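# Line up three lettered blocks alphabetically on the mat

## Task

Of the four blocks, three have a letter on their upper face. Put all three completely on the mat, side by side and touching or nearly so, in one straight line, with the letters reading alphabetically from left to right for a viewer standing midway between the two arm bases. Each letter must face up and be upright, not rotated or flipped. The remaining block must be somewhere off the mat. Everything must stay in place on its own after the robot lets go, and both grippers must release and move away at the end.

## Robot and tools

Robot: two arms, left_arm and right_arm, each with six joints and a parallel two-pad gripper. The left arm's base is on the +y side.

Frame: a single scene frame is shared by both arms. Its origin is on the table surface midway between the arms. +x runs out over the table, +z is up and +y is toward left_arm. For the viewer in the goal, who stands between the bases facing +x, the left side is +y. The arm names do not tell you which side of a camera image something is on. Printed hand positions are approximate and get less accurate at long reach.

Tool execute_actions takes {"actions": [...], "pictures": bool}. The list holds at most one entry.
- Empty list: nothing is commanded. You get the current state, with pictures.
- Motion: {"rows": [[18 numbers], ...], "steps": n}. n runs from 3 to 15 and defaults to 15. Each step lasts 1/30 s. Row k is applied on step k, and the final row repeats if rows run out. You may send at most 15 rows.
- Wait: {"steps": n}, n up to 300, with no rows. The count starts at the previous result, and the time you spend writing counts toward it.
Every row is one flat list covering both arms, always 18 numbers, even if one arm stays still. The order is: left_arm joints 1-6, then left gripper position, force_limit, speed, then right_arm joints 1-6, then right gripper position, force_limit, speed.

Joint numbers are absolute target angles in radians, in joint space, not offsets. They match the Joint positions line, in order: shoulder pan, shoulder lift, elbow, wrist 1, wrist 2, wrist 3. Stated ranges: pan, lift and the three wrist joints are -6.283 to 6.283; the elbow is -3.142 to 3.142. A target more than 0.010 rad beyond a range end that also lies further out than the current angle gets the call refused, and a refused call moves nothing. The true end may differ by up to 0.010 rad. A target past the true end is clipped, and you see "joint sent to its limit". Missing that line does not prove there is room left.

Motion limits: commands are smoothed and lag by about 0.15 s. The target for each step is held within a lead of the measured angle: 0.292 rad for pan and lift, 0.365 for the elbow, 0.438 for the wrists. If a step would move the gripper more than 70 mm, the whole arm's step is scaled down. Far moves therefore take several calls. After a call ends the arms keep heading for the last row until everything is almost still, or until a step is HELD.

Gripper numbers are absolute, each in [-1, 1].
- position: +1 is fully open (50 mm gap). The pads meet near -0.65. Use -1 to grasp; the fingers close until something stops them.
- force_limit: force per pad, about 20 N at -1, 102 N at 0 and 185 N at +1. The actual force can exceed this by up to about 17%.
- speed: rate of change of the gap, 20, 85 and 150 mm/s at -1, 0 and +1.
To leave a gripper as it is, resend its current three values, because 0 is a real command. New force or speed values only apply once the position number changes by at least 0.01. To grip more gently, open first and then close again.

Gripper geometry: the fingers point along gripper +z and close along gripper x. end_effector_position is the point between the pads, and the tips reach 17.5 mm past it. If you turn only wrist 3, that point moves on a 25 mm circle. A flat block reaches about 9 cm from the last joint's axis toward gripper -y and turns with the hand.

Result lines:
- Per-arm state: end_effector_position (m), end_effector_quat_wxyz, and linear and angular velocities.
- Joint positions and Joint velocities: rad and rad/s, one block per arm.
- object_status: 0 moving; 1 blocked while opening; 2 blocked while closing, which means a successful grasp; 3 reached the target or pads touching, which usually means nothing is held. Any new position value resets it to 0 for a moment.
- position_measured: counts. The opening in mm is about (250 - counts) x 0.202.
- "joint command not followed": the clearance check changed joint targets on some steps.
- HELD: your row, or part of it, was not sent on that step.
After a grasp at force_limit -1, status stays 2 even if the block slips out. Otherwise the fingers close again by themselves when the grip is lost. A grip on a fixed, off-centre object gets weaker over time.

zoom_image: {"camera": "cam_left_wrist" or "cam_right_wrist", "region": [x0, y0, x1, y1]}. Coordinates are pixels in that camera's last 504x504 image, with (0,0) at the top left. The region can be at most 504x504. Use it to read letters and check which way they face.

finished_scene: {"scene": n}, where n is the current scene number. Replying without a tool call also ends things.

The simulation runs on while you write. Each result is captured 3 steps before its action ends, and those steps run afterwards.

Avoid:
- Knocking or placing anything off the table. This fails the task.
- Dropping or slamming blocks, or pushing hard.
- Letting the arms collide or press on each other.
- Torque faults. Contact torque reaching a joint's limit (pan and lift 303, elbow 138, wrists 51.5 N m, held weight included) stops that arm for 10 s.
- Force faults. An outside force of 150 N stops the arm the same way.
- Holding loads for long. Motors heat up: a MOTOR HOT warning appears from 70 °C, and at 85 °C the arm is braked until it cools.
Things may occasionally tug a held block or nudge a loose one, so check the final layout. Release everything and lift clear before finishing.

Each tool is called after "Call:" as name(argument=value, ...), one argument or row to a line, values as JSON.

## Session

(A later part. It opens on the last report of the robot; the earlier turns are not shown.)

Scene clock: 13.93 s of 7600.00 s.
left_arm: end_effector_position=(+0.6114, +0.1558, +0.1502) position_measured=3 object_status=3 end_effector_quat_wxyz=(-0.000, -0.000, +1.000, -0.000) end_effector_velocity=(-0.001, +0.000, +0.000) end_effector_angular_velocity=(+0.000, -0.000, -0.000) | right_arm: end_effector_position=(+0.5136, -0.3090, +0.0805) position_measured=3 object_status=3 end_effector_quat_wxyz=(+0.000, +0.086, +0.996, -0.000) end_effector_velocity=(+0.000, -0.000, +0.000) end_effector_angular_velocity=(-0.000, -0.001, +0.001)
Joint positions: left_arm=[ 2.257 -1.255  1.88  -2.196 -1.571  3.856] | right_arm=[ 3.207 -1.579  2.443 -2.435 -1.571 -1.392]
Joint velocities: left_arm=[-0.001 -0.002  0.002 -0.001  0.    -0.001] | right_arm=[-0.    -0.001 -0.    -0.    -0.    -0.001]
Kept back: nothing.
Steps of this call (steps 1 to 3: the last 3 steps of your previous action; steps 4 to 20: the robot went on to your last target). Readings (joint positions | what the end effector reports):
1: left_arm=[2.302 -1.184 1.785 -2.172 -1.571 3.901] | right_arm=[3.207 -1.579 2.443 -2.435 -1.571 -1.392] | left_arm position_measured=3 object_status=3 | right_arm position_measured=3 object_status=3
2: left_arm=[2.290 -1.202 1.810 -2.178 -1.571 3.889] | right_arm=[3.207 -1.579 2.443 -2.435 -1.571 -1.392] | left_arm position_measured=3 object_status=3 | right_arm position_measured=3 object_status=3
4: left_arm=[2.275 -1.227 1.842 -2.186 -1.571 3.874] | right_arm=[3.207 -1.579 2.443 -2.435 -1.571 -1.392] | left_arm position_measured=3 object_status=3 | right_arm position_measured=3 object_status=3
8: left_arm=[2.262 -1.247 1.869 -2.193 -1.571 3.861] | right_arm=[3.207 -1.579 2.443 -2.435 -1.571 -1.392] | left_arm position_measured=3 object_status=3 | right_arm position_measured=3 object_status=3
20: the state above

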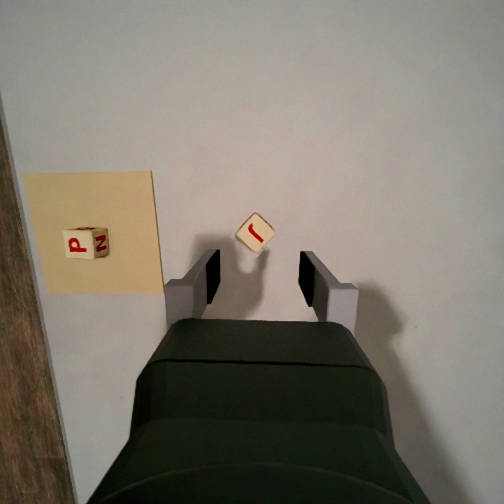

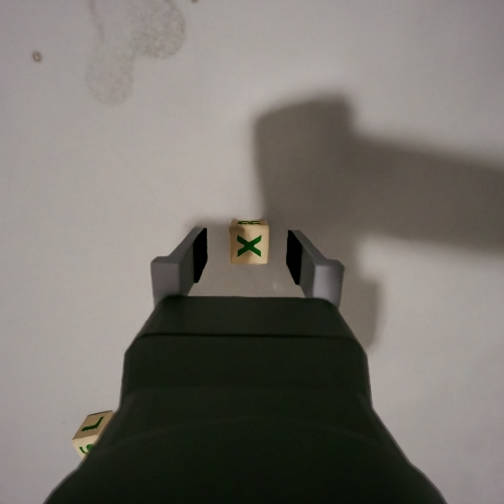

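Call:
execute_actions(
  actions=[
    {"rows":[[2.1981,-1.2,1.875,-2.246,-1.571,1.432,1,0,0, 3.2073,-1.54,2.456,-2.487,-1.571,-1.392,1,0,0],[2.1981,-1.2,1.875,-2.246,-1.571,1.432,1,0,0, 3.2073,-1.50,2.47,-2.541,-1.571,-1.392,1,0,0],[2.1981,-1.2,1.875,-2.246,-1.571,1.432,1,0,0, 3.2073,-1.4639,2.4813,-2.5884,-1.571,-1.392,1,0,0]],"steps":15},
  ],
)

Call:
execute_actions(
  actions=[
    {"rows":[[2.1981,-1.1467,1.875,-2.2993,-1.571,1.432,1,0,0, 3.2073,-1.4639,2.4813,-2.5884,-1.571,-1.392,-1,-0.4,0]],"steps":15},
  ],
)

Call:
execute_actions(
  actions=[
    {"steps":10},
  ],
  pictures=true,
)

Scene clock: 14.77 s of 7600.00 s.
left_arm: end_effector_position=(+0.6103, +0.1172, +0.1185) position_measured=3 object_status=3 end_effector_quat_wxyz=(-0.000, -0.368, +0.930, -0.000) end_effector_velocity=(+0.035, +0.016, -0.021) end_effector_angular_velocity=(-0.001, +0.000, +2.658) | right_arm: end_effector_position=(+0.5140, -0.3091, +0.0279) position_measured=3 object_status=3 end_effector_quat_wxyz=(+0.000, +0.086, +0.996, -0.000) end_effector_velocity=(-0.002, +0.000, -0.022) end_effector_angular_velocity=(+0.000, +0.001, +0.002)
Joint positions: left_arm=[ 2.202 -1.204  1.875 -2.243 -1.571  3.047] | right_arm=[ 3.207 -1.469  2.48  -2.581 -1.571 -1.392]
Joint velocities: left_arm=[-0.036  0.034 -0.004 -0.031  0.    -2.694] | right_arm=[ 0.     0.048  0.016 -0.063  0.    -0.002]
Steps of this call (steps 1 to 13: the robot went on to your last target; steps 14 to 25: the first 12 steps of this action). Readings (joint positions | what the end effector reports):
14: left_arm=[2.256 -1.255 1.880 -2.197 -1.571 3.850] | right_arm=[3.207 -1.578 2.444 -2.438 -1.571 -1.392] | left_arm position_measured=3 object_status=3 | right_arm position_measured=3 object_status=3
15: left_arm=[2.253 -1.252 1.880 -2.200 -1.571 3.820] | right_arm=[3.207 -1.567 2.447 -2.453 -1.571 -1.392] | left_arm position_measured=3 object_status=3 | right_arm position_measured=3 object_status=3
17: left_arm=[2.238 -1.238 1.879 -2.212 -1.571 3.713] | right_arm=[3.207 -1.525 2.462 -2.507 -1.571 -1.392] | left_arm position_measured=3 object_status=3 | right_arm position_measured=3 object_status=3
21: left_arm=[2.212 -1.213 1.876 -2.234 -1.571 3.404] | right_arm=[3.207 -1.481 2.475 -2.565 -1.571 -1.392] | left_arm position_measured=3 object_status=3 | right_arm position_measured=3 object_status=3
25: the state above

Scene clock: 15.27 s of 7600.00 s.
left_arm: end_effector_position=(+0.6190, +0.1376, +0.0814) position_measured=3 object_status=3 end_effector_quat_wxyz=(+0.000, +0.877, -0.480, +0.000) end_effector_velocity=(-0.026, +0.041, -0.011) end_effector_angular_velocity=(+0.000, +0.001, +2.055) | right_arm: end_effector_position=(+0.5138, -0.3091, +0.0255) position_measured=107 object_status=0 end_effector_quat_wxyz=(+0.000, +0.086, +0.996, -0.000) end_effector_velocity=(-0.000, -0.000, -0.000) end_effector_angular_velocity=(-0.000, +0.000, +0.000)
Joint positions: left_arm=[ 2.198 -1.149  1.875 -2.297 -1.571  1.656] | right_arm=[ 3.207 -1.464  2.481 -2.588 -1.571 -1.392]
Joint velocities: left_arm=[-0.     0.016  0.    -0.016 -0.    -2.055] | right_arm=[ 0.     0.001  0.    -0.001 -0.    -0.   ]
Steps of this call (steps 1 to 3: the last 3 steps of your previous action; steps 4 to 15: the first 12 steps of this action). Readings (joint positions | what the end effector reports):
4: left_arm=[2.199 -1.199 1.875 -2.247 -1.571 2.676] | right_arm=[3.207 -1.465 2.481 -2.586 -1.571 -1.392] | left_arm position_measured=3 object_status=3 | right_arm position_measured=12 object_status=0
5: left_arm=[2.199 -1.187 1.874 -2.260 -1.571 2.582] | right_arm=[3.207 -1.465 2.481 -2.587 -1.571 -1.392] | left_arm position_measured=3 object_status=3 | right_arm position_measured=26 object_status=0
7: left_arm=[2.199 -1.167 1.875 -2.278 -1.571 2.395] | right_arm=[3.207 -1.465 2.481 -2.588 -1.571 -1.392] | left_arm position_measured=3 object_status=3 | right_arm position_measured=54 object_status=0
11: left_arm=[2.198 -1.153 1.875 -2.293 -1.571 2.018] | right_arm=[3.207 -1.464 2.481 -2.588 -1.571 -1.392] | left_arm position_measured=3 object_status=3 | right_arm position_measured=107 object_status=0
15: the state above

Scene clock: 15.60 s of 7600.00 s.
left_arm: end_effector_position=(+0.6158, +0.1414, +0.0802) position_measured=3 object_status=3 end_effector_quat_wxyz=(+0.000, +0.924, -0.383, +0.000) end_effector_velocity=(-0.001, +0.002, -0.001) end_effector_angular_velocity=(-0.000, -0.000, +0.095) | right_arm: end_effector_position=(+0.5138, -0.3091, +0.0255) position_measured=107 object_status=2 end_effector_quat_wxyz=(+0.000, +0.086, +0.996, -0.000) end_effector_velocity=(+0.000, -0.001, +0.000) end_effector_angular_velocity=(-0.000, -0.001, -0.001)
Joint positions: left_arm=[ 2.198 -1.147  1.875 -2.299 -1.571  1.442] | right_arm=[ 3.207 -1.464  2.481 -2.588 -1.571 -1.392]
Joint velocities: left_arm=[ 0.     0.001 -0.    -0.001  0.    -0.094] | right_arm=[-0.001 -0.001  0.    -0.    -0.    -0.001]
Kept back: nothing.
Steps of this call (steps 1 to 3: the last 3 steps of your previous action; steps 4 to 10: the robot went on to your last target). Readings (joint positions | what the end effector reports):
1: left_arm=[2.198 -1.148 1.875 -2.298 -1.571 1.597] | right_arm=[3.207 -1.464 2.481 -2.588 -1.571 -1.392] | left_arm position_measured=3 object_status=3 | right_arm position_measured=107 object_status=0
2: left_arm=[2.198 -1.148 1.875 -2.298 -1.571 1.553] | right_arm=[3.207 -1.464 2.481 -2.588 -1.571 -1.392] | left_arm position_measured=3 object_status=3 | right_arm position_measured=107 object_status=2
4: left_arm=[2.198 -1.147 1.875 -2.299 -1.571 1.498] | right_arm=[3.207 -1.464 2.481 -2.588 -1.571 -1.392] | left_arm position_measured=3 object_status=3 | right_arm position_measured=107 object_status=2
8: left_arm=[2.198 -1.147 1.875 -2.299 -1.571 1.451] | right_arm=[3.207 -1.464 2.481 -2.588 -1.571 -1.392] | left_arm position_measured=3 object_status=3 | right_arm position_measured=107 object_status=2
10: the state above

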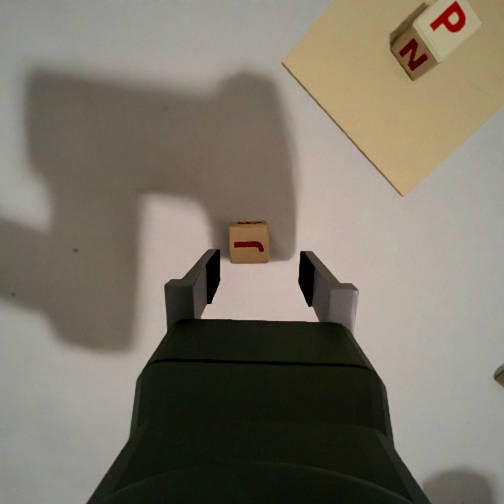

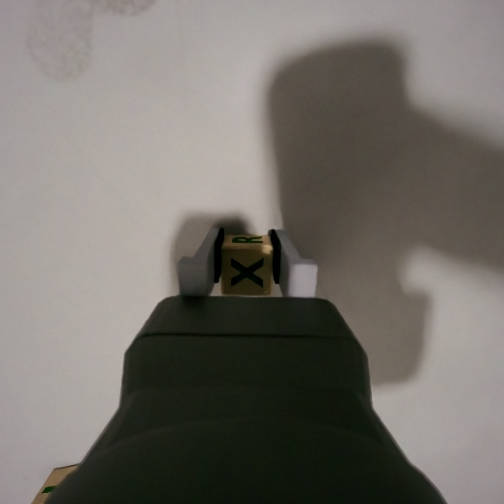

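Call:
execute_actions(
  actions=[
    {"rows":[[2.2179,-1.1552,1.8884,-2.3042,-1.571,1.4518,1,0,0, 3.2073,-1.62,2.42,-2.371,-1.571,-1.392,-1,-0.4,0],[2.2179,-1.1552,1.8884,-2.3042,-1.571,1.4518,1,0,0, 3.2073,-1.62,2.42,-2.371,-1.571,-1.392,-1,-0.4,0],[2.2179,-1.1552,1.8884,-2.3042,-1.571,1.4518,1,0,0, 3.2073,-1.62,2.42,-2.371,-1.571,-1.392,-1,-0.4,0],[2.2179,-1.1552,1.8884,-2.3042,-1.571,1.4518,1,0,0, 3.2073,-1.62,2.42,-2.371,-1.571,-1.392,-1,-0.4,0],[2.2179,-1.1552,1.8884,-2.3042,-1.571,1.4518,1,0,0, 3.2073,-1.62,2.38,-2.331,-1.571,2.014,-1,-0.4,0]],"steps":12},
  ],
  pictures=true,
)

Scene clock: 16.23 s of 7600.00 s.
left_arm: end_effector_position=(+0.6212, +0.1578, +0.0802) position_measured=3 object_status=3 end_effector_quat_wxyz=(+0.000, +0.926, -0.379, +0.000) end_effector_velocity=(+0.005, +0.014, -0.000) end_effector_angular_velocity=(+0.001, -0.001, +0.001) | right_arm: end_effector_position=(+0.5187, -0.3075, +0.1030) position_measured=107 object_status=2 end_effector_quat_wxyz=(+0.000, +0.191, +0.982, -0.000) end_effector_velocity=(+0.009, +0.021, +0.140) end_effector_angular_velocity=(+0.001, -0.000, -2.129)
Joint positions: left_arm=[ 2.216 -1.154  1.887 -2.304 -1.571  1.45 ] | right_arm=[ 3.207 -1.604  2.408 -2.376 -1.571 -1.18 ]
Joint velocities: left_arm=[ 0.015 -0.007  0.011 -0.003  0.001  0.014] | right_arm=[ 0.002 -0.145 -0.215  0.361  0.001  2.131]
Steps of this call (steps 1 to 10: the robot went on to your last target; steps 11 to 19: the first 9 steps of this action). Readings (joint positions | what the end effector reports):
11: left_arm=[2.199 -1.147 1.875 -2.300 -1.571 1.433] | right_arm=[3.207 -1.467 2.481 -2.584 -1.571 -1.392] | left_arm position_measured=3 object_status=3 | right_arm position_measured=107 object_status=2
12: left_arm=[2.203 -1.149 1.878 -2.301 -1.571 1.438] | right_arm=[3.207 -1.485 2.474 -2.557 -1.571 -1.392] | left_arm position_measured=3 object_status=3 | right_arm position_measured=107 object_status=2
14: left_arm=[2.210 -1.152 1.883 -2.302 -1.571 1.444] | right_arm=[3.207 -1.545 2.449 -2.477 -1.571 -1.392] | left_arm position_measured=3 object_status=3 | right_arm position_measured=107 object_status=2
18: left_arm=[2.216 -1.154 1.887 -2.304 -1.571 1.450] | right_arm=[3.207 -1.598 2.416 -2.389 -1.571 -1.249] | left_arm position_measured=3 object_status=3 | right_arm position_measured=107 object_status=2
19: the state above

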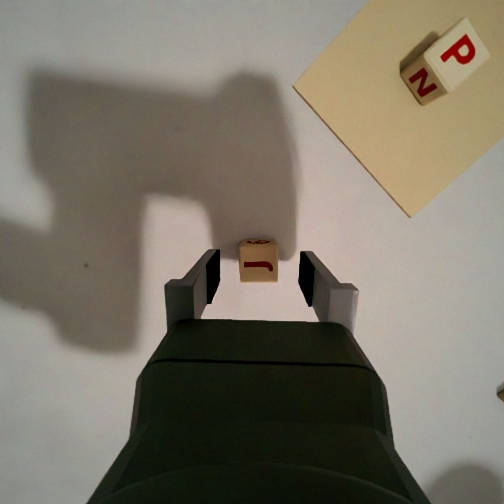

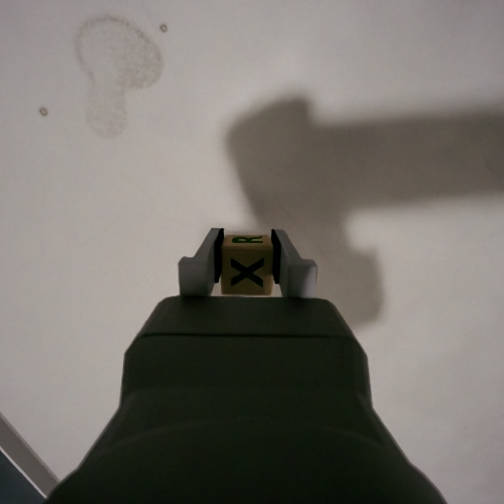

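Call:
execute_actions(
  actions=[
    {"rows":[[2.2179,-1.13,1.898,-2.339,-1.571,1.4518,1,0,0, 3.2073,-1.62,2.38,-2.331,-1.571,2.014,-1,-0.4,0],[2.2179,-1.11,1.905,-2.366,-1.571,1.4518,1,0,0, 3.2073,-1.62,2.38,-2.331,-1.571,2.014,-1,-0.4,0],[2.2179,-1.0884,1.9134,-2.396,-1.571,1.4518,1,0,0, 3.2073,-1.62,2.38,-2.331,-1.571,2.014,-1,-0.4,0],[2.2179,-1.0884,1.9134,-2.396,-1.571,1.4518,1,0,0, 3.2073,-1.62,2.38,-2.331,-1.571,2.014,-1,-0.4,0],[2.2179,-1.0884,1.9134,-2.396,-1.571,1.4518,1,0,0, 3.2073,-1.62,2.38,-2.331,-1.571,2.014,-1,-0.4,0],[2.2179,-1.0884,1.9134,-2.396,-1.571,1.4518,1,0,0, 3.2073,-1.62,2.38,-2.331,-1.571,2.014,-1,-0.4,0],[2.2179,-1.0884,1.9134,-2.396,-1.571,1.4518,1,0,0, 3.2073,-1.62,2.38,-2.331,-1.571,2.014,-1,-0.4,0],[2.2179,-1.0884,1.9134,-2.396,-1.571,1.4518,1,0,0, 3.2073,-1.62,2.38,-2.331,-1.571,2.014,-1,-0.4,0],[2.2179,-1.0884,1.9134,-2.396,-1.571,1.4518,1,0,0, 3.2073,-1.62,2.38,-2.331,-1.571,2.014,-1,-0.4,0],[2.2179,-1.0884,1.9134,-2.396,-1.571,1.4518,1,0,0, 3.2073,-1.62,2.38,-2.331,-1.571,2.014,-1,-0.4,0],[2.2179,-1.0884,1.9134,-2.396,-1.571,1.4518,-1,-0.4,0, 3.2073,-1.62,2.38,-2.331,-1.571,2.014,-1,-0.4,0]],"steps":15},
  ],
)

Call:
execute_actions(
  actions=[
    {"steps":14},
  ],
)

Scene clock: 17.00 s of 7600.00 s.
left_arm: end_effector_position=(+0.6219, +0.1591, +0.0276) position_measured=26 object_status=0 end_effector_quat_wxyz=(+0.000, +0.926, -0.379, +0.000) end_effector_velocity=(-0.001, +0.001, -0.023) end_effector_angular_velocity=(+0.000, +0.000, +0.001) | right_arm: end_effector_position=(+0.5206, -0.2645, +0.1206) position_measured=107 object_status=2 end_effector_quat_wxyz=(+0.000, +0.946, +0.324, +0.000) end_effector_velocity=(+0.054, +0.044, +0.000) end_effector_angular_velocity=(+0.001, -0.001, -2.770)
Joint positions: left_arm=[ 2.218 -1.091  1.912 -2.392 -1.571  1.452] | right_arm=[ 3.207 -1.62   2.38  -2.331 -1.571  0.917]
Joint velocities: left_arm=[-0.     0.028  0.01  -0.037  0.    -0.001] | right_arm=[ 0.002 -0.001 -0.     0.     0.     2.772]
Steps of this call (steps 1 to 3: the last 3 steps of your previous action; steps 4 to 11: the robot went on to your last target; steps 12 to 23: the first 12 steps of this action). Readings (joint positions | what the end effector reports):
12: left_arm=[2.218 -1.154 1.889 -2.306 -1.571 1.452] | right_arm=[3.207 -1.620 2.381 -2.332 -1.571 -0.118] | left_arm position_measured=3 object_status=3 | right_arm position_measured=107 object_status=2
13: left_arm=[2.218 -1.148 1.891 -2.316 -1.571 1.452] | right_arm=[3.207 -1.620 2.381 -2.332 -1.571 -0.025] | left_arm position_measured=3 object_status=3 | right_arm position_measured=107 object_status=2
15: left_arm=[2.218 -1.124 1.900 -2.348 -1.571 1.452] | right_arm=[3.207 -1.620 2.380 -2.331 -1.571 0.163] | left_arm position_measured=3 object_status=3 | right_arm position_measured=107 object_status=2
19: left_arm=[2.218 -1.099 1.910 -2.382 -1.571 1.452] | right_arm=[3.207 -1.620 2.380 -2.331 -1.571 0.540] | left_arm position_measured=3 object_status=3 | right_arm position_measured=107 object_status=2
23: the state above

Scene clock: 17.47 s of 7600.00 s.
left_arm: end_effector_position=(+0.6219, +0.1591, +0.0253) position_measured=108 object_status=2 end_effector_quat_wxyz=(+0.000, +0.926, -0.379, +0.000) end_effector_velocity=(+0.000, +0.001, -0.001) end_effector_angular_velocity=(+0.001, -0.000, +0.001) | right_arm: end_effector_position=(+0.5453, -0.2611, +0.1206) position_measured=107 object_status=2 end_effector_quat_wxyz=(+0.000, +0.982, -0.190, +0.000) end_effector_velocity=(+0.011, -0.004, +0.000) end_effector_angular_velocity=(+0.001, -0.000, -0.495)
Joint positions: left_arm=[ 2.218 -1.089  1.913 -2.396 -1.571  1.452] | right_arm=[ 3.207 -1.62   2.38  -2.331 -1.571  1.959]
Joint velocities: left_arm=[ 0.     0.001  0.001 -0.001  0.001 -0.001] | right_arm=[ 0.001 -0.    -0.     0.     0.001  0.496]
Kept back: nothing.
Steps of this call (steps 1 to 3: the last 3 steps of your previous action; steps 4 to 14: the robot went on to your last target). Readings (joint positions | what the end effector reports):
1: left_arm=[2.218 -1.091 1.913 -2.393 -1.571 1.452] | right_arm=[3.207 -1.620 2.380 -2.331 -1.571 1.011] | left_arm position_measured=40 object_status=0 | right_arm position_measured=107 object_status=2
2: left_arm=[2.218 -1.090 1.913 -2.394 -1.571 1.452] | right_arm=[3.207 -1.620 2.380 -2.331 -1.571 1.105] | left_arm position_measured=54 object_status=0 | right_arm position_measured=107 object_status=2
4: left_arm=[2.218 -1.089 1.913 -2.395 -1.571 1.452] | right_arm=[3.207 -1.620 2.380 -2.331 -1.571 1.294] | left_arm position_measured=82 object_status=0 | right_arm position_measured=107 object_status=2
8: left_arm=[2.218 -1.089 1.913 -2.396 -1.571 1.452] | right_arm=[3.207 -1.620 2.380 -2.331 -1.571 1.671] | left_arm position_measured=108 object_status=0 | right_arm position_measured=107 object_status=2
14: the state above

Lift, rotate, move J to hover.

Call:
execute_actions(
  actions=[
    {"rows":[[2.2179,-1.19,1.86,-2.241,-1.571,1.4518,-1,-0.4,0, 3.2073,-1.62,2.38,-2.331,-1.571,2.014,-1,-0.4,0],[2.2179,-1.19,1.86,-2.241,-1.571,1.4518,-1,-0.4,0, 3.2073,-1.62,2.38,-2.331,-1.571,2.014,-1,-0.4,0],[2.2179,-1.19,1.86,-2.241,-1.571,1.4518,-1,-0.4,0, 3.2073,-1.62,2.38,-2.331,-1.571,2.014,-1,-0.4,0],[2.2179,-1.19,1.86,-2.241,-1.571,1.4518,-1,-0.4,0, 3.2073,-1.62,2.38,-2.331,-1.571,2.014,-1,-0.4,0],[2.2179,-1.19,1.86,-2.241,-1.571,1.4518,-1,-0.4,0, 3.2073,-1.62,2.38,-2.331,-1.571,2.014,-1,-0.4,0],[2.4406,-1.0308,1.5989,-2.1391,-1.571,4.039,-1,-0.4,0, 3.2073,-1.62,2.38,-2.331,-1.571,2.014,-1,-0.4,0]],"steps":15},
  ],
)

Call:
execute_actions(
  actions=[
    {"steps":30},
  ],
  pictures=true,
)

Scene clock: 18.07 s of 7600.00 s.
left_arm: end_effector_position=(+0.7120, +0.1791, +0.1048) position_measured=108 object_status=2 end_effector_quat_wxyz=(+0.000, +0.898, -0.439, +0.000) end_effector_velocity=(+0.424, +0.136, +0.060) end_effector_angular_velocity=(-0.001, -0.002, -0.967) | right_arm: end_effector_position=(+0.5465, -0.2616, +0.1206) position_measured=107 object_status=2 end_effector_quat_wxyz=(+0.000, +0.976, -0.217, +0.000) end_effector_velocity=(+0.000, -0.000, -0.000) end_effector_angular_velocity=(+0.001, +0.000, -0.003)
Joint positions: left_arm=[ 2.316 -1.105  1.752 -2.219 -1.571  1.683] | right_arm=[ 3.207 -1.62   2.38  -2.331 -1.571  2.014]
Joint velocities: left_arm=[ 0.472  0.281 -0.582  0.3    0.     1.439] | right_arm=[-0.001  0.     0.     0.     0.001  0.003]
Steps of this call (steps 1 to 6: the robot went on to your last target; steps 7 to 18: the first 12 steps of this action). Readings (joint positions | what the end effector reports):
7: left_arm=[2.218 -1.091 1.912 -2.392 -1.571 1.452] | right_arm=[3.207 -1.620 2.380 -2.331 -1.571 2.008] | left_arm position_measured=108 object_status=2 | right_arm position_measured=107 object_status=2
8: left_arm=[2.218 -1.107 1.906 -2.364 -1.571 1.452] | right_arm=[3.207 -1.620 2.380 -2.331 -1.571 2.009] | left_arm position_measured=108 object_status=2 | right_arm position_measured=107 object_status=2
10: left_arm=[2.218 -1.142 1.884 -2.315 -1.571 1.452] | right_arm=[3.207 -1.620 2.380 -2.331 -1.571 2.011] | left_arm position_measured=108 object_status=2 | right_arm position_measured=107 object_status=2
14: left_arm=[2.252 -1.143 1.832 -2.260 -1.571 1.520] | right_arm=[3.207 -1.620 2.380 -2.331 -1.571 2.013] | left_arm position_measured=108 object_status=2 | right_arm position_measured=107 object_status=2
18: the state above

Scene clock: 19.07 s of 7600.00 s.
left_arm: end_effector_position=(+0.7992, +0.1909, +0.1200) position_measured=108 object_status=2 end_effector_quat_wxyz=(+0.000, -0.022, +1.000, -0.000) end_effector_velocity=(-0.010, -0.000, -0.000) end_effector_angular_velocity=(+0.001, +0.000, -0.400) | right_arm: end_effector_position=(+0.5465, -0.2616, +0.1206) position_measured=107 object_status=2 end_effector_quat_wxyz=(+0.000, +0.976, -0.217, +0.000) end_effector_velocity=(+0.000, -0.000, +0.001) end_effector_angular_velocity=(-0.000, -0.002, -0.000)
Joint positions: left_arm=[ 2.441 -1.031  1.599 -2.139 -1.571  3.995] | right_arm=[ 3.207 -1.62   2.38  -2.331 -1.571  2.014]
Joint velocities: left_arm=[ 0.     0.001 -0.     0.     0.     0.4  ] | right_arm=[-0.    -0.002 -0.     0.    -0.    -0.   ]
Kept back: nothing.
Steps of this call (steps 1 to 3: the last 3 steps of your previous action; steps 4 to 30: the robot went on to your last target). Readings (joint positions | what the end effector reports):
1: left_arm=[2.332 -1.095 1.733 -2.208 -1.571 1.735] | right_arm=[3.207 -1.620 2.380 -2.331 -1.571 2.014] | left_arm position_measured=108 object_status=2 | right_arm position_measured=107 object_status=2
2: left_arm=[2.348 -1.086 1.713 -2.198 -1.571 1.793] | right_arm=[3.207 -1.620 2.380 -2.331 -1.571 2.014] | left_arm position_measured=108 object_status=2 | right_arm position_measured=107 object_status=2
4: left_arm=[2.379 -1.068 1.675 -2.179 -1.571 1.934] | right_arm=[3.207 -1.620 2.380 -2.331 -1.571 2.014] | left_arm position_measured=108 object_status=2 | right_arm position_measured=107 object_status=2
8: left_arm=[2.421 -1.042 1.623 -2.152 -1.571 2.272] | right_arm=[3.207 -1.620 2.380 -2.331 -1.571 2.014] | left_arm position_measured=108 object_status=2 | right_arm position_measured=107 object_status=2
30: the state above

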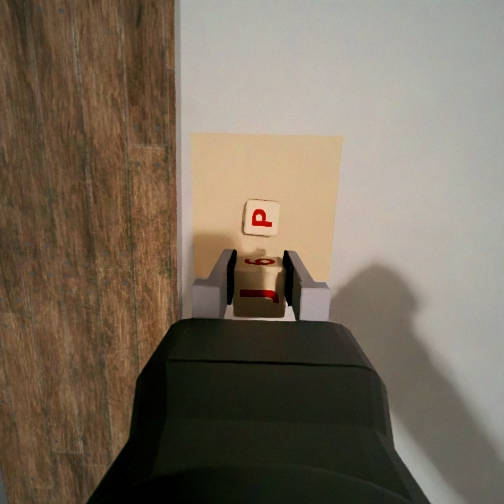

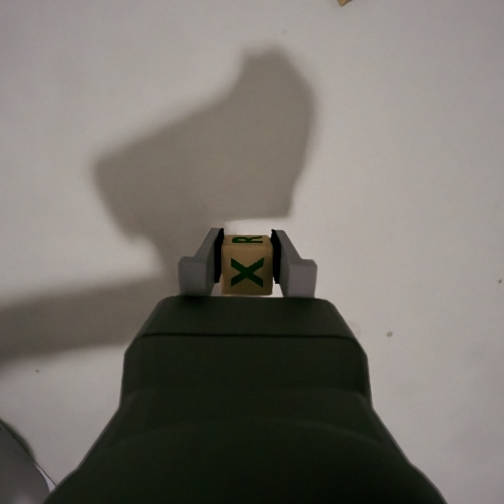

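Call:
execute_actions(
  actions=[
    {"rows":[[2.4406,-1.01,1.61,-2.171,-1.571,4.039,-1,-0.4,0, 3.2073,-1.62,2.38,-2.331,-1.571,2.014,-1,-0.4,0],[2.4406,-0.99,1.62,-2.201,-1.571,4.039,-1,-0.4,0, 3.2073,-1.62,2.38,-2.331,-1.571,2.014,-1,-0.4,0],[2.4406,-0.965,1.632,-2.238,-1.571,4.039,-1,-0.4,0, 3.2073,-1.62,2.38,-2.331,-1.571,2.014,-1,-0.4,0],[2.4406,-0.9436,1.6434,-2.2708,-1.571,4.039,-1,-0.4,0, 3.2073,-1.62,2.38,-2.331,-1.571,2.014,-1,-0.4,0]],"steps":15},
  ],
)

Call:
execute_actions(
  actions=[
    {"steps":6},
  ],
  pictures=true,
)

Scene clock: 19.60 s of 7600.00 s.
left_arm: end_effector_position=(+0.7986, +0.1905, +0.0352) position_measured=108 object_status=2 end_effector_quat_wxyz=(+0.000, -0.001, +1.000, -0.000) end_effector_velocity=(-0.002, +0.001, -0.045) end_effector_angular_velocity=(-0.001, -0.000, -0.003) | right_arm: end_effector_position=(+0.5465, -0.2616, +0.1206) position_measured=107 object_status=2 end_effector_quat_wxyz=(+0.000, +0.976, -0.217, +0.000) end_effector_velocity=(+0.000, -0.001, +0.001) end_effector_angular_velocity=(-0.000, -0.001, -0.001)
Joint positions: left_arm=[ 2.441 -0.949  1.641 -2.263 -1.571  4.039] | right_arm=[ 3.207 -1.62   2.38  -2.331 -1.571  2.014]
Joint velocities: left_arm=[-0.     0.044  0.023 -0.067 -0.     0.003] | right_arm=[-0.002 -0.001 -0.     0.    -0.    -0.   ]
Steps of this call (steps 1 to 4: the robot went on to your last target; steps 5 to 16: the first 12 steps of this action). Readings (joint positions | what the end effector reports):
5: left_arm=[2.441 -1.030 1.599 -2.140 -1.571 4.030] | right_arm=[3.207 -1.620 2.380 -2.331 -1.571 2.014] | left_arm position_measured=108 object_status=2 | right_arm position_measured=107 object_status=2
6: left_arm=[2.441 -1.024 1.601 -2.150 -1.571 4.032] | right_arm=[3.207 -1.620 2.380 -2.331 -1.571 2.014] | left_arm position_measured=108 object_status=2 | right_arm position_measured=107 object_status=2
8: left_arm=[2.441 -1.000 1.614 -2.186 -1.571 4.035] | right_arm=[3.207 -1.620 2.380 -2.331 -1.571 2.014] | left_arm position_measured=108 object_status=2 | right_arm position_measured=107 object_status=2
12: left_arm=[2.441 -0.960 1.635 -2.246 -1.571 4.038] | right_arm=[3.207 -1.620 2.380 -2.331 -1.571 2.014] | left_arm position_measured=108 object_status=2 | right_arm position_measured=107 object_status=2
16: the state above

Scene clock: 19.80 s of 7600.00 s.
left_arm: end_effector_position=(+0.7984, +0.1907, +0.0309) position_measured=108 object_status=2 end_effector_quat_wxyz=(+0.000, -0.000, +1.000, -0.000) end_effector_velocity=(-0.001, +0.000, -0.008) end_effector_angular_velocity=(+0.001, +0.001, -0.001) | right_arm: end_effector_position=(+0.5465, -0.2616, +0.1206) position_measured=107 object_status=2 end_effector_quat_wxyz=(+0.000, +0.976, -0.217, +0.000) end_effector_velocity=(-0.000, -0.000, -0.000) end_effector_angular_velocity=(-0.001, +0.000, +0.001)
Joint positions: left_arm=[ 2.441 -0.944  1.643 -2.27  -1.571  4.039] | right_arm=[ 3.207 -1.62   2.38  -2.331 -1.571  2.014]
Joint velocities: left_arm=[-0.     0.007  0.004 -0.01   0.     0.001] | right_arm=[ 0.     0.    -0.     0.    -0.001 -0.001]
Kept back: nothing.
Steps of this call (steps 1 to 3: the last 3 steps of your previous action; steps 4 to 6: the robot went on to your last target). Readings (joint positions | what the end effector reports):
1: left_arm=[2.441 -0.947 1.641 -2.265 -1.571 4.039] | right_arm=[3.207 -1.620 2.380 -2.331 -1.571 2.014] | left_arm position_measured=108 object_status=2 | right_arm position_measured=107 object_status=2
2: left_arm=[2.441 -0.946 1.642 -2.267 -1.571 4.039] | right_arm=[3.207 -1.620 2.380 -2.331 -1.571 2.014] | left_arm position_measured=108 object_status=2 | right_arm position_measured=107 object_status=2
4: left_arm=[2.441 -0.945 1.643 -2.269 -1.571 4.039] | right_arm=[3.207 -1.620 2.380 -2.331 -1.571 2.014] | left_arm position_measured=108 object_status=2 | right_arm position_measured=107 object_status=2
6: the state above

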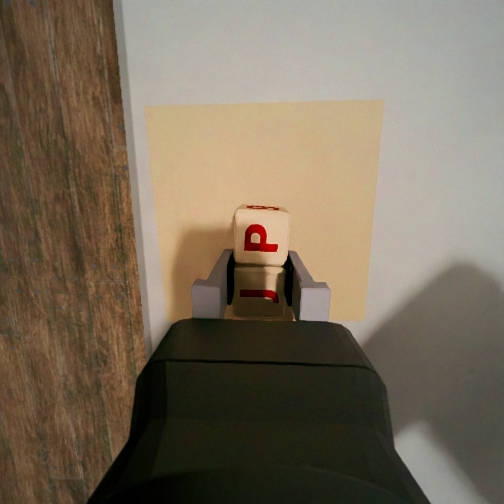

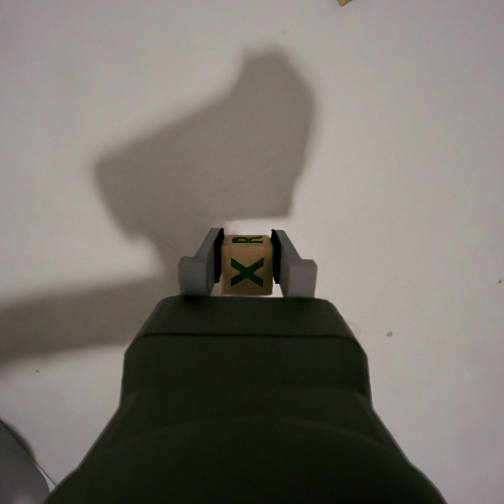

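Call:
execute_actions(
  actions=[
    {"rows":[[2.4406,-0.9436,1.6434,-2.2708,-1.571,4.039,1,0,0, 3.2073,-1.62,2.38,-2.331,-1.571,2.014,-1,-0.4,0],[2.4406,-0.9436,1.6434,-2.2708,-1.571,4.039,1,0,0, 3.2073,-1.62,2.38,-2.331,-1.571,2.014,-1,-0.4,0],[2.4406,-0.9436,1.6434,-2.2708,-1.571,4.039,1,0,0, 3.2073,-1.62,2.38,-2.331,-1.571,2.014,-1,-0.4,0],[2.4406,-0.9436,1.6434,-2.2708,-1.571,4.039,1,0,0, 3.2073,-1.62,2.38,-2.331,-1.571,2.014,-1,-0.4,0],[2.4406,-0.9436,1.6434,-2.2708,-1.571,4.039,1,0,0, 3.2073,-1.62,2.38,-2.331,-1.571,2.014,-1,-0.4,0],[2.4406,-0.9436,1.6434,-2.2708,-1.571,4.039,1,0,0, 3.2073,-1.62,2.38,-2.331,-1.571,2.014,-1,-0.4,0],[2.4406,-0.9436,1.6434,-2.2708,-1.571,4.039,1,0,0, 3.2073,-1.62,2.38,-2.331,-1.571,2.014,-1,-0.4,0],[2.4406,-1.1,1.58,-2.051,-1.571,4.039,1,0,0, 3.2073,-1.62,2.38,-2.331,-1.571,2.014,-1,-0.4,0]],"steps":15},
  ],
)

Call:
execute_actions(
  actions=[
    {"rows":[[2.9,-1.5,1.8,-1.871,-1.571,4.039,1,0,0, 3.4,-1.36,2.02,-2.231,-1.571,2.014,-1,-0.4,0]],"steps":15},
  ],
)

Call:
execute_actions(
  actions=[
    {"rows":[[2.9,-1.5,1.8,-1.871,-1.571,4.039,1,0,0, 3.6464,-1.0113,1.5664,-2.126,-1.571,2.014,-1,-0.4,0]],"steps":15},
  ],
)

Call:
execute_actions(
  actions=[
    {"steps":22},
  ],
  pictures=true,
)

Scene clock: 20.57 s of 7600.00 s.
left_arm: end_effector_position=(+0.7969, +0.1917, +0.0940) position_measured=3 object_status=0 end_effector_quat_wxyz=(-0.000, -0.000, +1.000, +0.000) end_effector_velocity=(-0.031, +0.024, +0.437) end_effector_angular_velocity=(+0.013, +0.016, -0.001) | right_arm: end_effector_position=(+0.5465, -0.2616, +0.1206) position_measured=107 object_status=2 end_effector_quat_wxyz=(+0.000, +0.976, -0.217, +0.000) end_effector_velocity=(+0.000, -0.000, +0.001) end_effector_angular_velocity=(+0.000, -0.002, -0.000)
Joint positions: left_arm=[ 2.44  -1.009  1.617 -2.178 -1.571  4.039] | right_arm=[ 3.207 -1.62   2.38  -2.331 -1.571  2.014]
Joint velocities: left_arm=[-0.    -0.453 -0.169  0.643 -0.     0.001] | right_arm=[-0.001 -0.002  0.     0.    -0.    -0.001]
Steps of this call (steps 1 to 11: the robot went on to your last target; steps 12 to 23: the first 12 steps of this action). Readings (joint positions | what the end effector reports):
12: left_arm=[2.441 -0.944 1.643 -2.271 -1.571 4.039] | right_arm=[3.207 -1.620 2.380 -2.331 -1.571 2.014] | left_arm position_measured=99 object_status=0 | right_arm position_measured=107 object_status=2
13: left_arm=[2.441 -0.943 1.644 -2.271 -1.571 4.039] | right_arm=[3.207 -1.620 2.380 -2.331 -1.571 2.014] | left_arm position_measured=85 object_status=0 | right_arm position_measured=107 object_status=2
15: left_arm=[2.441 -0.943 1.644 -2.271 -1.571 4.039] | right_arm=[3.207 -1.620 2.380 -2.331 -1.571 2.014] | left_arm position_measured=57 object_status=0 | right_arm position_measured=107 object_status=2
19: left_arm=[2.441 -0.946 1.643 -2.267 -1.571 4.039] | right_arm=[3.207 -1.620 2.380 -2.331 -1.571 2.014] | left_arm position_measured=5 object_status=0 | right_arm position_measured=107 object_status=2
23: the state above

Scene clock: 21.07 s of 7600.00 s.
left_arm: end_effector_position=(+0.7863, +0.3554, +0.2117) position_measured=3 object_status=3 end_effector_quat_wxyz=(-0.014, -0.073, +0.997, +0.009) end_effector_velocity=(-0.025, +0.404, +0.201) end_effector_angular_velocity=(-0.013, -0.021, +0.396) | right_arm: end_effector_position=(+0.6686, -0.1561, +0.1485) position_measured=107 object_status=2 end_effector_quat_wxyz=(-0.000, +0.990, -0.138, +0.000) end_effector_velocity=(+0.212, +0.250, +0.027) end_effector_angular_velocity=(-0.000, -0.001, +0.313)
Joint positions: left_arm=[ 2.586 -1.208  1.678 -2.008 -1.571  4.039] | right_arm=[ 3.367 -1.405  2.082 -2.248 -1.571  2.014]
Joint velocities: left_arm=[ 0.396 -0.395  0.174  0.196 -0.001 -0.   ] | right_arm=[ 0.313  0.423 -0.579  0.156 -0.     0.   ]
Steps of this call (steps 1 to 3: the last 3 steps of your previous action; steps 4 to 15: the first 12 steps of this action). Readings (joint positions | what the end effector reports):
4: left_arm=[2.443 -1.068 1.595 -2.099 -1.571 4.039] | right_arm=[3.209 -1.617 2.376 -2.330 -1.571 2.014] | left_arm position_measured=3 object_status=3 | right_arm position_measured=107 object_status=2
5: left_arm=[2.455 -1.080 1.605 -2.090 -1.571 4.039] | right_arm=[3.221 -1.601 2.354 -2.323 -1.571 2.014] | left_arm position_measured=3 object_status=3 | right_arm position_measured=107 object_status=2
7: left_arm=[2.481 -1.104 1.623 -2.071 -1.571 4.039] | right_arm=[3.252 -1.559 2.295 -2.308 -1.571 2.014] | left_arm position_measured=3 object_status=3 | right_arm position_measured=107 object_status=2
11: left_arm=[2.533 -1.155 1.653 -2.037 -1.571 4.039] | right_arm=[3.311 -1.479 2.185 -2.277 -1.571 2.014] | left_arm position_measured=3 object_status=3 | right_arm position_measured=107 object_status=2
15: the state above

Scene clock: 21.57 s of 7600.00 s.
left_arm: end_effector_position=(+0.7493, +0.5603, +0.3067) position_measured=3 object_status=3 end_effector_quat_wxyz=(-0.005, -0.178, +0.984, +0.002) end_effector_velocity=(-0.136, +0.397, +0.172) end_effector_angular_velocity=(-0.015, -0.044, +0.437) | right_arm: end_effector_position=(+0.7628, +0.0126, +0.1383) position_measured=107 object_status=2 end_effector_quat_wxyz=(+0.001, +0.999, -0.047, -0.002) end_effector_velocity=(+0.176, +0.408, -0.054) end_effector_angular_velocity=(+0.006, -0.017, +0.380)
Joint positions: left_arm=[ 2.798 -1.406  1.761 -1.915 -1.571  4.039] | right_arm=[ 3.55  -1.154  1.756 -2.167 -1.571  2.014]
Joint velocities: left_arm=[ 0.437 -0.402  0.167  0.188 -0.     0.   ] | right_arm=[ 0.382  0.565 -0.745  0.162 -0.     0.002]
Steps of this call (steps 1 to 3: the last 3 steps of your previous action; steps 4 to 15: the first 12 steps of this action). Readings (joint positions | what the end effector reports):
4: left_arm=[2.640 -1.261 1.700 -1.983 -1.571 4.039] | right_arm=[3.393 -1.370 2.035 -2.235 -1.571 2.014] | left_arm position_measured=3 object_status=3 | right_arm position_measured=107 object_status=2
5: left_arm=[2.654 -1.274 1.706 -1.977 -1.571 4.039] | right_arm=[3.411 -1.350 2.010 -2.227 -1.571 2.014] | left_arm position_measured=3 object_status=3 | right_arm position_measured=107 object_status=2
7: left_arm=[2.683 -1.300 1.717 -1.965 -1.571 4.039] | right_arm=[3.443 -1.311 1.960 -2.213 -1.571 2.014] | left_arm position_measured=3 object_status=3 | right_arm position_measured=107 object_status=2
11: left_arm=[2.740 -1.353 1.739 -1.940 -1.571 4.039] | right_arm=[3.498 -1.231 1.858 -2.190 -1.571 2.014] | left_arm position_measured=3 object_status=3 | right_arm position_measured=107 object_status=2
15: the state above

Scene clock: 22.30 s of 7600.00 s.
left_arm: end_effector_position=(+0.7112, +0.6488, +0.3444) position_measured=3 object_status=3 end_effector_quat_wxyz=(+0.000, -0.228, +0.974, -0.000) end_effector_velocity=(-0.001, +0.001, +0.001) end_effector_angular_velocity=(-0.001, +0.000, +0.001) | right_arm: end_effector_position=(+0.7978, +0.1206, +0.1201) position_measured=107 object_status=2 end_effector_quat_wxyz=(+0.000, +1.000, +0.001, +0.000) end_effector_velocity=(+0.001, +0.001, -0.001) end_effector_angular_velocity=(-0.001, +0.000, -0.000)
Joint positions: left_arm=[ 2.9   -1.5    1.8   -1.871 -1.571  4.039] | right_arm=[ 3.646 -1.012  1.567 -2.126 -1.571  2.014]
Joint velocities: left_arm=[ 0.001 -0.002  0.001  0.001 -0.001  0.   ] | right_arm=[ 0.     0.003 -0.003  0.001 -0.001  0.   ]
Kept back: nothing.
Steps of this call (steps 1 to 3: the last 3 steps of your previous action; steps 4 to 22: the robot went on to your last target). Readings (joint positions | what the end effector reports):
1: left_arm=[2.813 -1.420 1.767 -1.909 -1.571 4.039] | right_arm=[3.563 -1.135 1.731 -2.162 -1.571 2.014] | left_arm position_measured=3 object_status=3 | right_arm position_measured=107 object_status=2
2: left_arm=[2.828 -1.434 1.772 -1.902 -1.571 4.039] | right_arm=[3.576 -1.116 1.706 -2.156 -1.571 2.014] | left_arm position_measured=3 object_status=3 | right_arm position_measured=107 object_status=2
4: left_arm=[2.857 -1.461 1.784 -1.889 -1.571 4.039] | right_arm=[3.601 -1.079 1.656 -2.146 -1.571 2.014] | left_arm position_measured=3 object_status=3 | right_arm position_measured=107 object_status=2
8: left_arm=[2.888 -1.489 1.795 -1.876 -1.571 4.039] | right_arm=[3.633 -1.031 1.593 -2.132 -1.571 2.014] | left_arm position_measured=3 object_status=3 | right_arm position_measured=107 object_status=2
22: the state above

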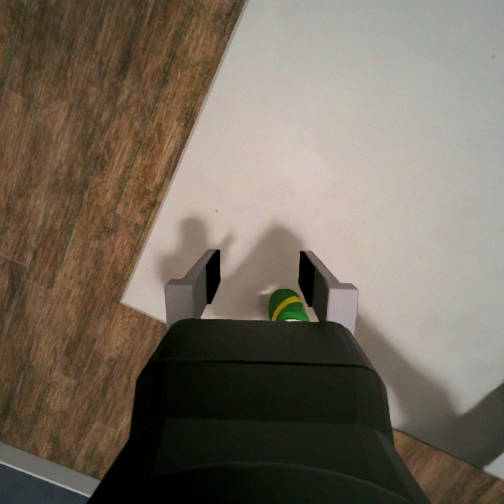

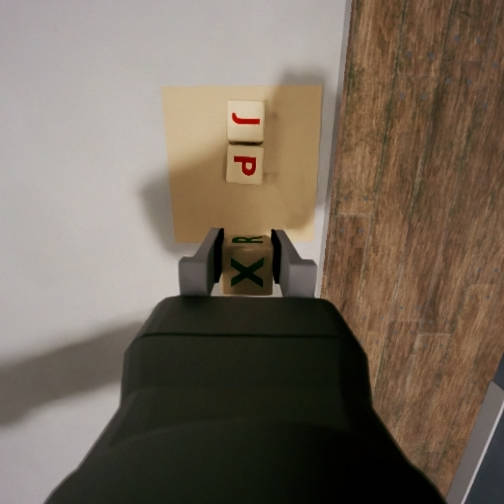

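Call:
execute_actions(
  actions=[
    {"rows":[[2.9,-1.5,1.8,-1.871,-1.571,4.039,1,0,0, 3.6726,-0.9921,1.5344,-2.1133,-1.571,2.04,-1,-0.4,0],[2.9,-1.5,1.8,-1.871,-1.571,4.039,1,0,0, 3.6726,-0.9921,1.5344,-2.1133,-1.571,2.04,-1,-0.4,0],[2.9,-1.5,1.8,-1.871,-1.571,4.039,1,0,0, 3.6726,-0.9921,1.5344,-2.1133,-1.571,2.04,-1,-0.4,0],[2.9,-1.5,1.8,-1.871,-1.571,4.039,1,0,0, 3.6726,-0.9921,1.5344,-2.1133,-1.571,2.04,-1,-0.4,0],[2.9,-1.5,1.8,-1.871,-1.571,4.039,1,0,0, 3.6726,-0.9921,1.5344,-2.1133,-1.571,2.04,-1,-0.4,0],[2.9,-1.5,1.8,-1.871,-1.571,4.039,1,0,0, 3.6726,-0.96,1.5516,-2.1626,-1.571,2.04,-1,-0.4,0],[2.9,-1.5,1.8,-1.871,-1.571,4.039,1,0,0, 3.6726,-0.9277,1.5688,-2.2121,-1.571,2.04,-1,-0.4,0]],"steps":15},
  ],
)

Call:
execute_actions(
  actions=[
    {"steps":6},
  ],
  pictures=true,
)

Scene clock: 23.03 s of 7600.00 s.
left_arm: end_effector_position=(+0.7111, +0.6489, +0.3444) position_measured=3 object_status=3 end_effector_quat_wxyz=(+0.000, -0.228, +0.974, -0.000) end_effector_velocity=(-0.000, +0.001, -0.000) end_effector_angular_velocity=(+0.000, +0.000, +0.001) | right_arm: end_effector_position=(+0.7965, +0.1466, +0.0626) position_measured=107 object_status=2 end_effector_quat_wxyz=(+0.000, +1.000, +0.001, +0.000) end_effector_velocity=(-0.006, +0.006, -0.113) end_effector_angular_velocity=(-0.002, +0.005, +0.001)
Joint positions: left_arm=[ 2.9   -1.5    1.8   -1.871 -1.571  4.039] | right_arm=[ 3.672 -0.94   1.564 -2.195 -1.571  2.039]
Joint velocities: left_arm=[0.001 0.    0.    0.    0.    0.   ] | right_arm=[ 0.008  0.107  0.051 -0.153  0.     0.008]
Steps of this call (steps 1 to 10: the robot went on to your last target; steps 11 to 22: the first 12 steps of this action). Readings (joint positions | what the end effector reports):
11: left_arm=[2.900 -1.500 1.800 -1.871 -1.571 4.039] | right_arm=[3.648 -1.010 1.565 -2.125 -1.571 2.015] | left_arm position_measured=3 object_status=3 | right_arm position_measured=107 object_status=2
12: left_arm=[2.900 -1.500 1.800 -1.871 -1.571 4.039] | right_arm=[3.653 -1.006 1.557 -2.122 -1.571 2.022] | left_arm position_measured=3 object_status=3 | right_arm position_measured=107 object_status=2
14: left_arm=[2.900 -1.500 1.800 -1.871 -1.571 4.039] | right_arm=[3.663 -0.999 1.546 -2.118 -1.571 2.030] | left_arm position_measured=3 object_status=3 | right_arm position_measured=107 object_status=2
18: left_arm=[2.900 -1.500 1.800 -1.871 -1.571 4.039] | right_arm=[3.670 -0.970 1.550 -2.153 -1.571 2.037] | left_arm position_measured=3 object_status=3 | right_arm position_measured=107 object_status=2
22: the state above

Scene clock: 23.23 s of 7600.00 s.
left_arm: end_effector_position=(+0.7111, +0.6489, +0.3444) position_measured=3 object_status=3 end_effector_quat_wxyz=(+0.000, -0.228, +0.974, -0.000) end_effector_velocity=(-0.000, +0.001, -0.001) end_effector_angular_velocity=(+0.001, +0.001, +0.001) | right_arm: end_effector_position=(+0.7962, +0.1472, +0.0524) position_measured=107 object_status=2 end_effector_quat_wxyz=(+0.000, +1.000, +0.001, +0.000) end_effector_velocity=(-0.002, +0.002, -0.020) end_effector_angular_velocity=(-0.001, +0.002, +0.001)
Joint positions: left_arm=[ 2.9   -1.5    1.8   -1.871 -1.571  4.039] | right_arm=[ 3.672 -0.93   1.568 -2.209 -1.571  2.04 ]
Joint velocities: left_arm=[ 0.001  0.     0.     0.     0.    -0.001] | right_arm=[ 0.003  0.019  0.008 -0.025 -0.001  0.002]
Kept back: nothing.
Steps of this call (steps 1 to 3: the last 3 steps of your previous action; steps 4 to 6: the robot went on to your last target). Readings (joint positions | what the end effector reports):
1: left_arm=[2.900 -1.500 1.800 -1.871 -1.571 4.039] | right_arm=[3.672 -0.936 1.565 -2.199 -1.571 2.039] | left_arm position_measured=3 object_status=3 | right_arm position_measured=107 object_status=2
2: left_arm=[2.900 -1.500 1.800 -1.871 -1.571 4.039] | right_arm=[3.672 -0.934 1.566 -2.203 -1.571 2.040] | left_arm position_measured=3 object_status=3 | right_arm position_measured=107 object_status=2
4: left_arm=[2.900 -1.500 1.800 -1.871 -1.571 4.039] | right_arm=[3.672 -0.931 1.567 -2.207 -1.571 2.040] | left_arm position_measured=3 object_status=3 | right_arm position_measured=107 object_status=2
6: the state above

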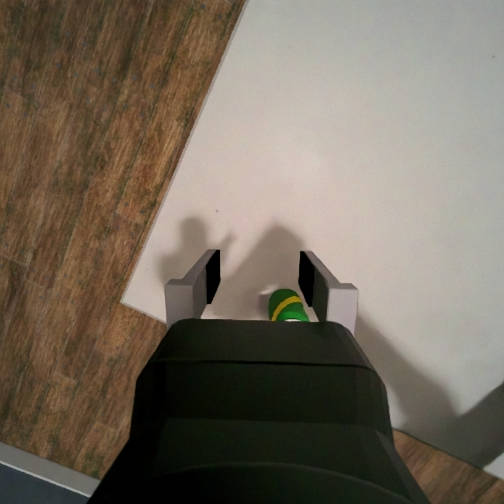

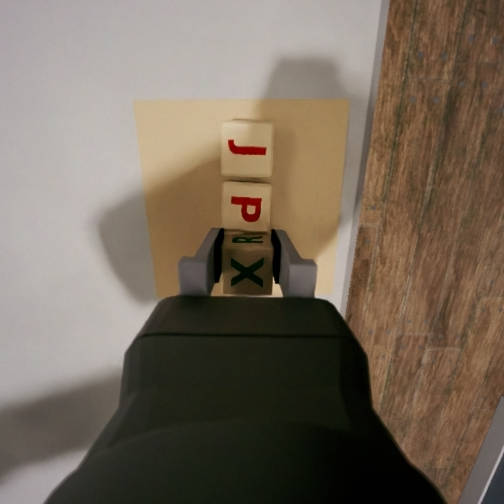

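Call:
execute_actions(
  actions=[
    {"rows":[[2.9,-1.5,1.8,-1.871,-1.571,4.039,1,0,0, 3.6706,-0.9287,1.5705,-2.2128,-1.571,2.038,-1,-0.4,0],[2.9,-1.5,1.8,-1.871,-1.571,4.039,1,0,0, 3.6706,-0.9287,1.5705,-2.2128,-1.571,2.038,-1,-0.4,0],[2.9,-1.5,1.8,-1.871,-1.571,4.039,1,0,0, 3.6706,-0.9287,1.5705,-2.2128,-1.571,2.038,-1,-0.4,0],[2.9,-1.5,1.8,-1.871,-1.571,4.039,1,0,0, 3.6706,-0.9287,1.5705,-2.2128,-1.571,2.038,-1,-0.4,0],[2.9,-1.5,1.8,-1.871,-1.571,4.039,1,0,0, 3.6706,-0.92,1.5752,-2.2262,-1.571,2.038,-1,-0.4,0],[2.9,-1.5,1.8,-1.871,-1.571,4.039,1,0,0, 3.6706,-0.9105,1.5803,-2.2408,-1.571,2.038,-1,-0.4,0]],"steps":15},
  ],
)

Call:
execute_actions(
  actions=[
    {"steps":6},
  ],
  pictures=true,
)

Scene clock: 23.80 s of 7600.00 s.
left_arm: end_effector_position=(+0.7111, +0.6489, +0.3444) position_measured=3 object_status=3 end_effector_quat_wxyz=(+0.000, -0.228, +0.974, -0.000) end_effector_velocity=(-0.000, +0.000, -0.000) end_effector_angular_velocity=(+0.001, +0.000, -0.000) | right_arm: end_effector_position=(+0.7960, +0.1452, +0.0336) position_measured=107 object_status=2 end_effector_quat_wxyz=(-0.000, +1.000, +0.001, +0.000) end_effector_velocity=(+0.001, -0.002, -0.023) end_effector_angular_velocity=(+0.001, -0.001, -0.001)
Joint positions: left_arm=[ 2.9   -1.5    1.8   -1.871 -1.571  4.039] | right_arm=[ 3.671 -0.913  1.579 -2.237 -1.571  2.038]
Joint velocities: left_arm=[-0.    -0.     0.001 -0.     0.001  0.   ] | right_arm=[-0.002  0.021  0.011 -0.034  0.    -0.002]
Steps of this call (steps 1 to 5: the robot went on to your last target; steps 6 to 17: the first 12 steps of this action). Readings (joint positions | what the end effector reports):
6: left_arm=[2.900 -1.500 1.800 -1.871 -1.571 4.039] | right_arm=[3.673 -0.928 1.569 -2.212 -1.571 2.040] | left_arm position_measured=3 object_status=3 | right_arm position_measured=107 object_status=2
7: left_arm=[2.900 -1.500 1.800 -1.871 -1.571 4.039] | right_arm=[3.672 -0.928 1.569 -2.212 -1.571 2.040] | left_arm position_measured=3 object_status=3 | right_arm position_measured=107 object_status=2
9: left_arm=[2.900 -1.500 1.800 -1.871 -1.571 4.039] | right_arm=[3.672 -0.928 1.570 -2.212 -1.571 2.039] | left_arm position_measured=3 object_status=3 | right_arm position_measured=107 object_status=2
13: left_arm=[2.900 -1.500 1.800 -1.871 -1.571 4.039] | right_arm=[3.671 -0.918 1.576 -2.228 -1.571 2.038] | left_arm position_measured=3 object_status=3 | right_arm position_measured=107 object_status=2
17: the state above

Scene clock: 24.00 s of 7600.00 s.
left_arm: end_effector_position=(+0.7111, +0.6489, +0.3444) position_measured=3 object_status=3 end_effector_quat_wxyz=(+0.000, -0.228, +0.974, -0.000) end_effector_velocity=(+0.000, -0.000, +0.000) end_effector_angular_velocity=(-0.001, -0.000, -0.000) | right_arm: end_effector_position=(+0.7959, +0.1451, +0.0314) position_measured=107 object_status=2 end_effector_quat_wxyz=(-0.000, +1.000, +0.001, +0.000) end_effector_velocity=(-0.001, +0.000, -0.004) end_effector_angular_velocity=(+0.000, +0.001, -0.000)
Joint positions: left_arm=[ 2.9   -1.5    1.8   -1.871 -1.571  4.039] | right_arm=[ 3.671 -0.911  1.58  -2.24  -1.571  2.038]
Joint velocities: left_arm=[ 0.     0.    -0.    -0.    -0.001  0.   ] | right_arm=[ 0.     0.004  0.002 -0.005  0.     0.001]
Kept back: nothing.
Steps of this call (steps 1 to 3: the last 3 steps of your previous action; steps 4 to 6: the robot went on to your last target). Readings (joint positions | what the end effector reports):
1: left_arm=[2.900 -1.500 1.800 -1.871 -1.571 4.039] | right_arm=[3.671 -0.912 1.579 -2.238 -1.571 2.038] | left_arm position_measured=3 object_status=3 | right_arm position_measured=107 object_status=2
2: left_arm=[2.900 -1.500 1.800 -1.871 -1.571 4.039] | right_arm=[3.671 -0.912 1.580 -2.239 -1.571 2.038] | left_arm position_measured=3 object_status=3 | right_arm position_measured=107 object_status=2
4: left_arm=[2.900 -1.500 1.800 -1.871 -1.571 4.039] | right_arm=[3.671 -0.911 1.580 -2.240 -1.571 2.038] | left_arm position_measured=3 object_status=3 | right_arm position_measured=107 object_status=2
6: the state above

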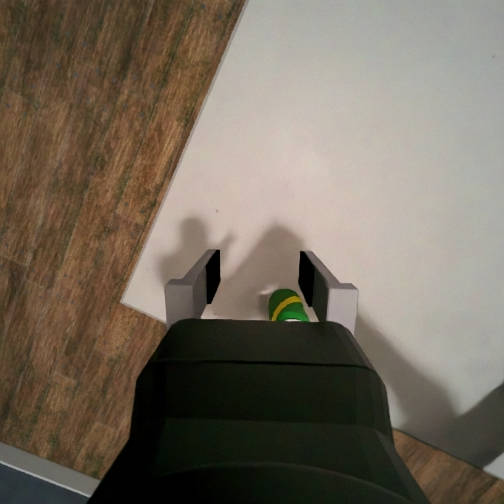

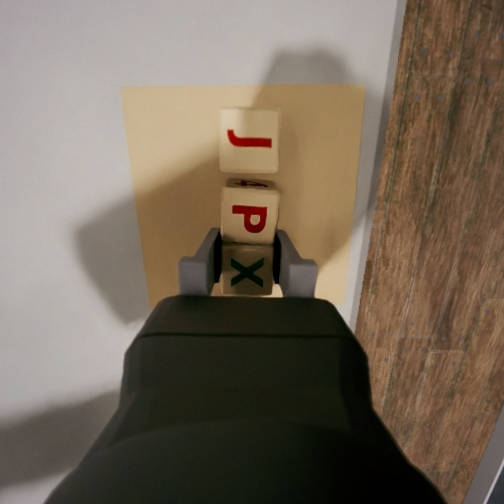

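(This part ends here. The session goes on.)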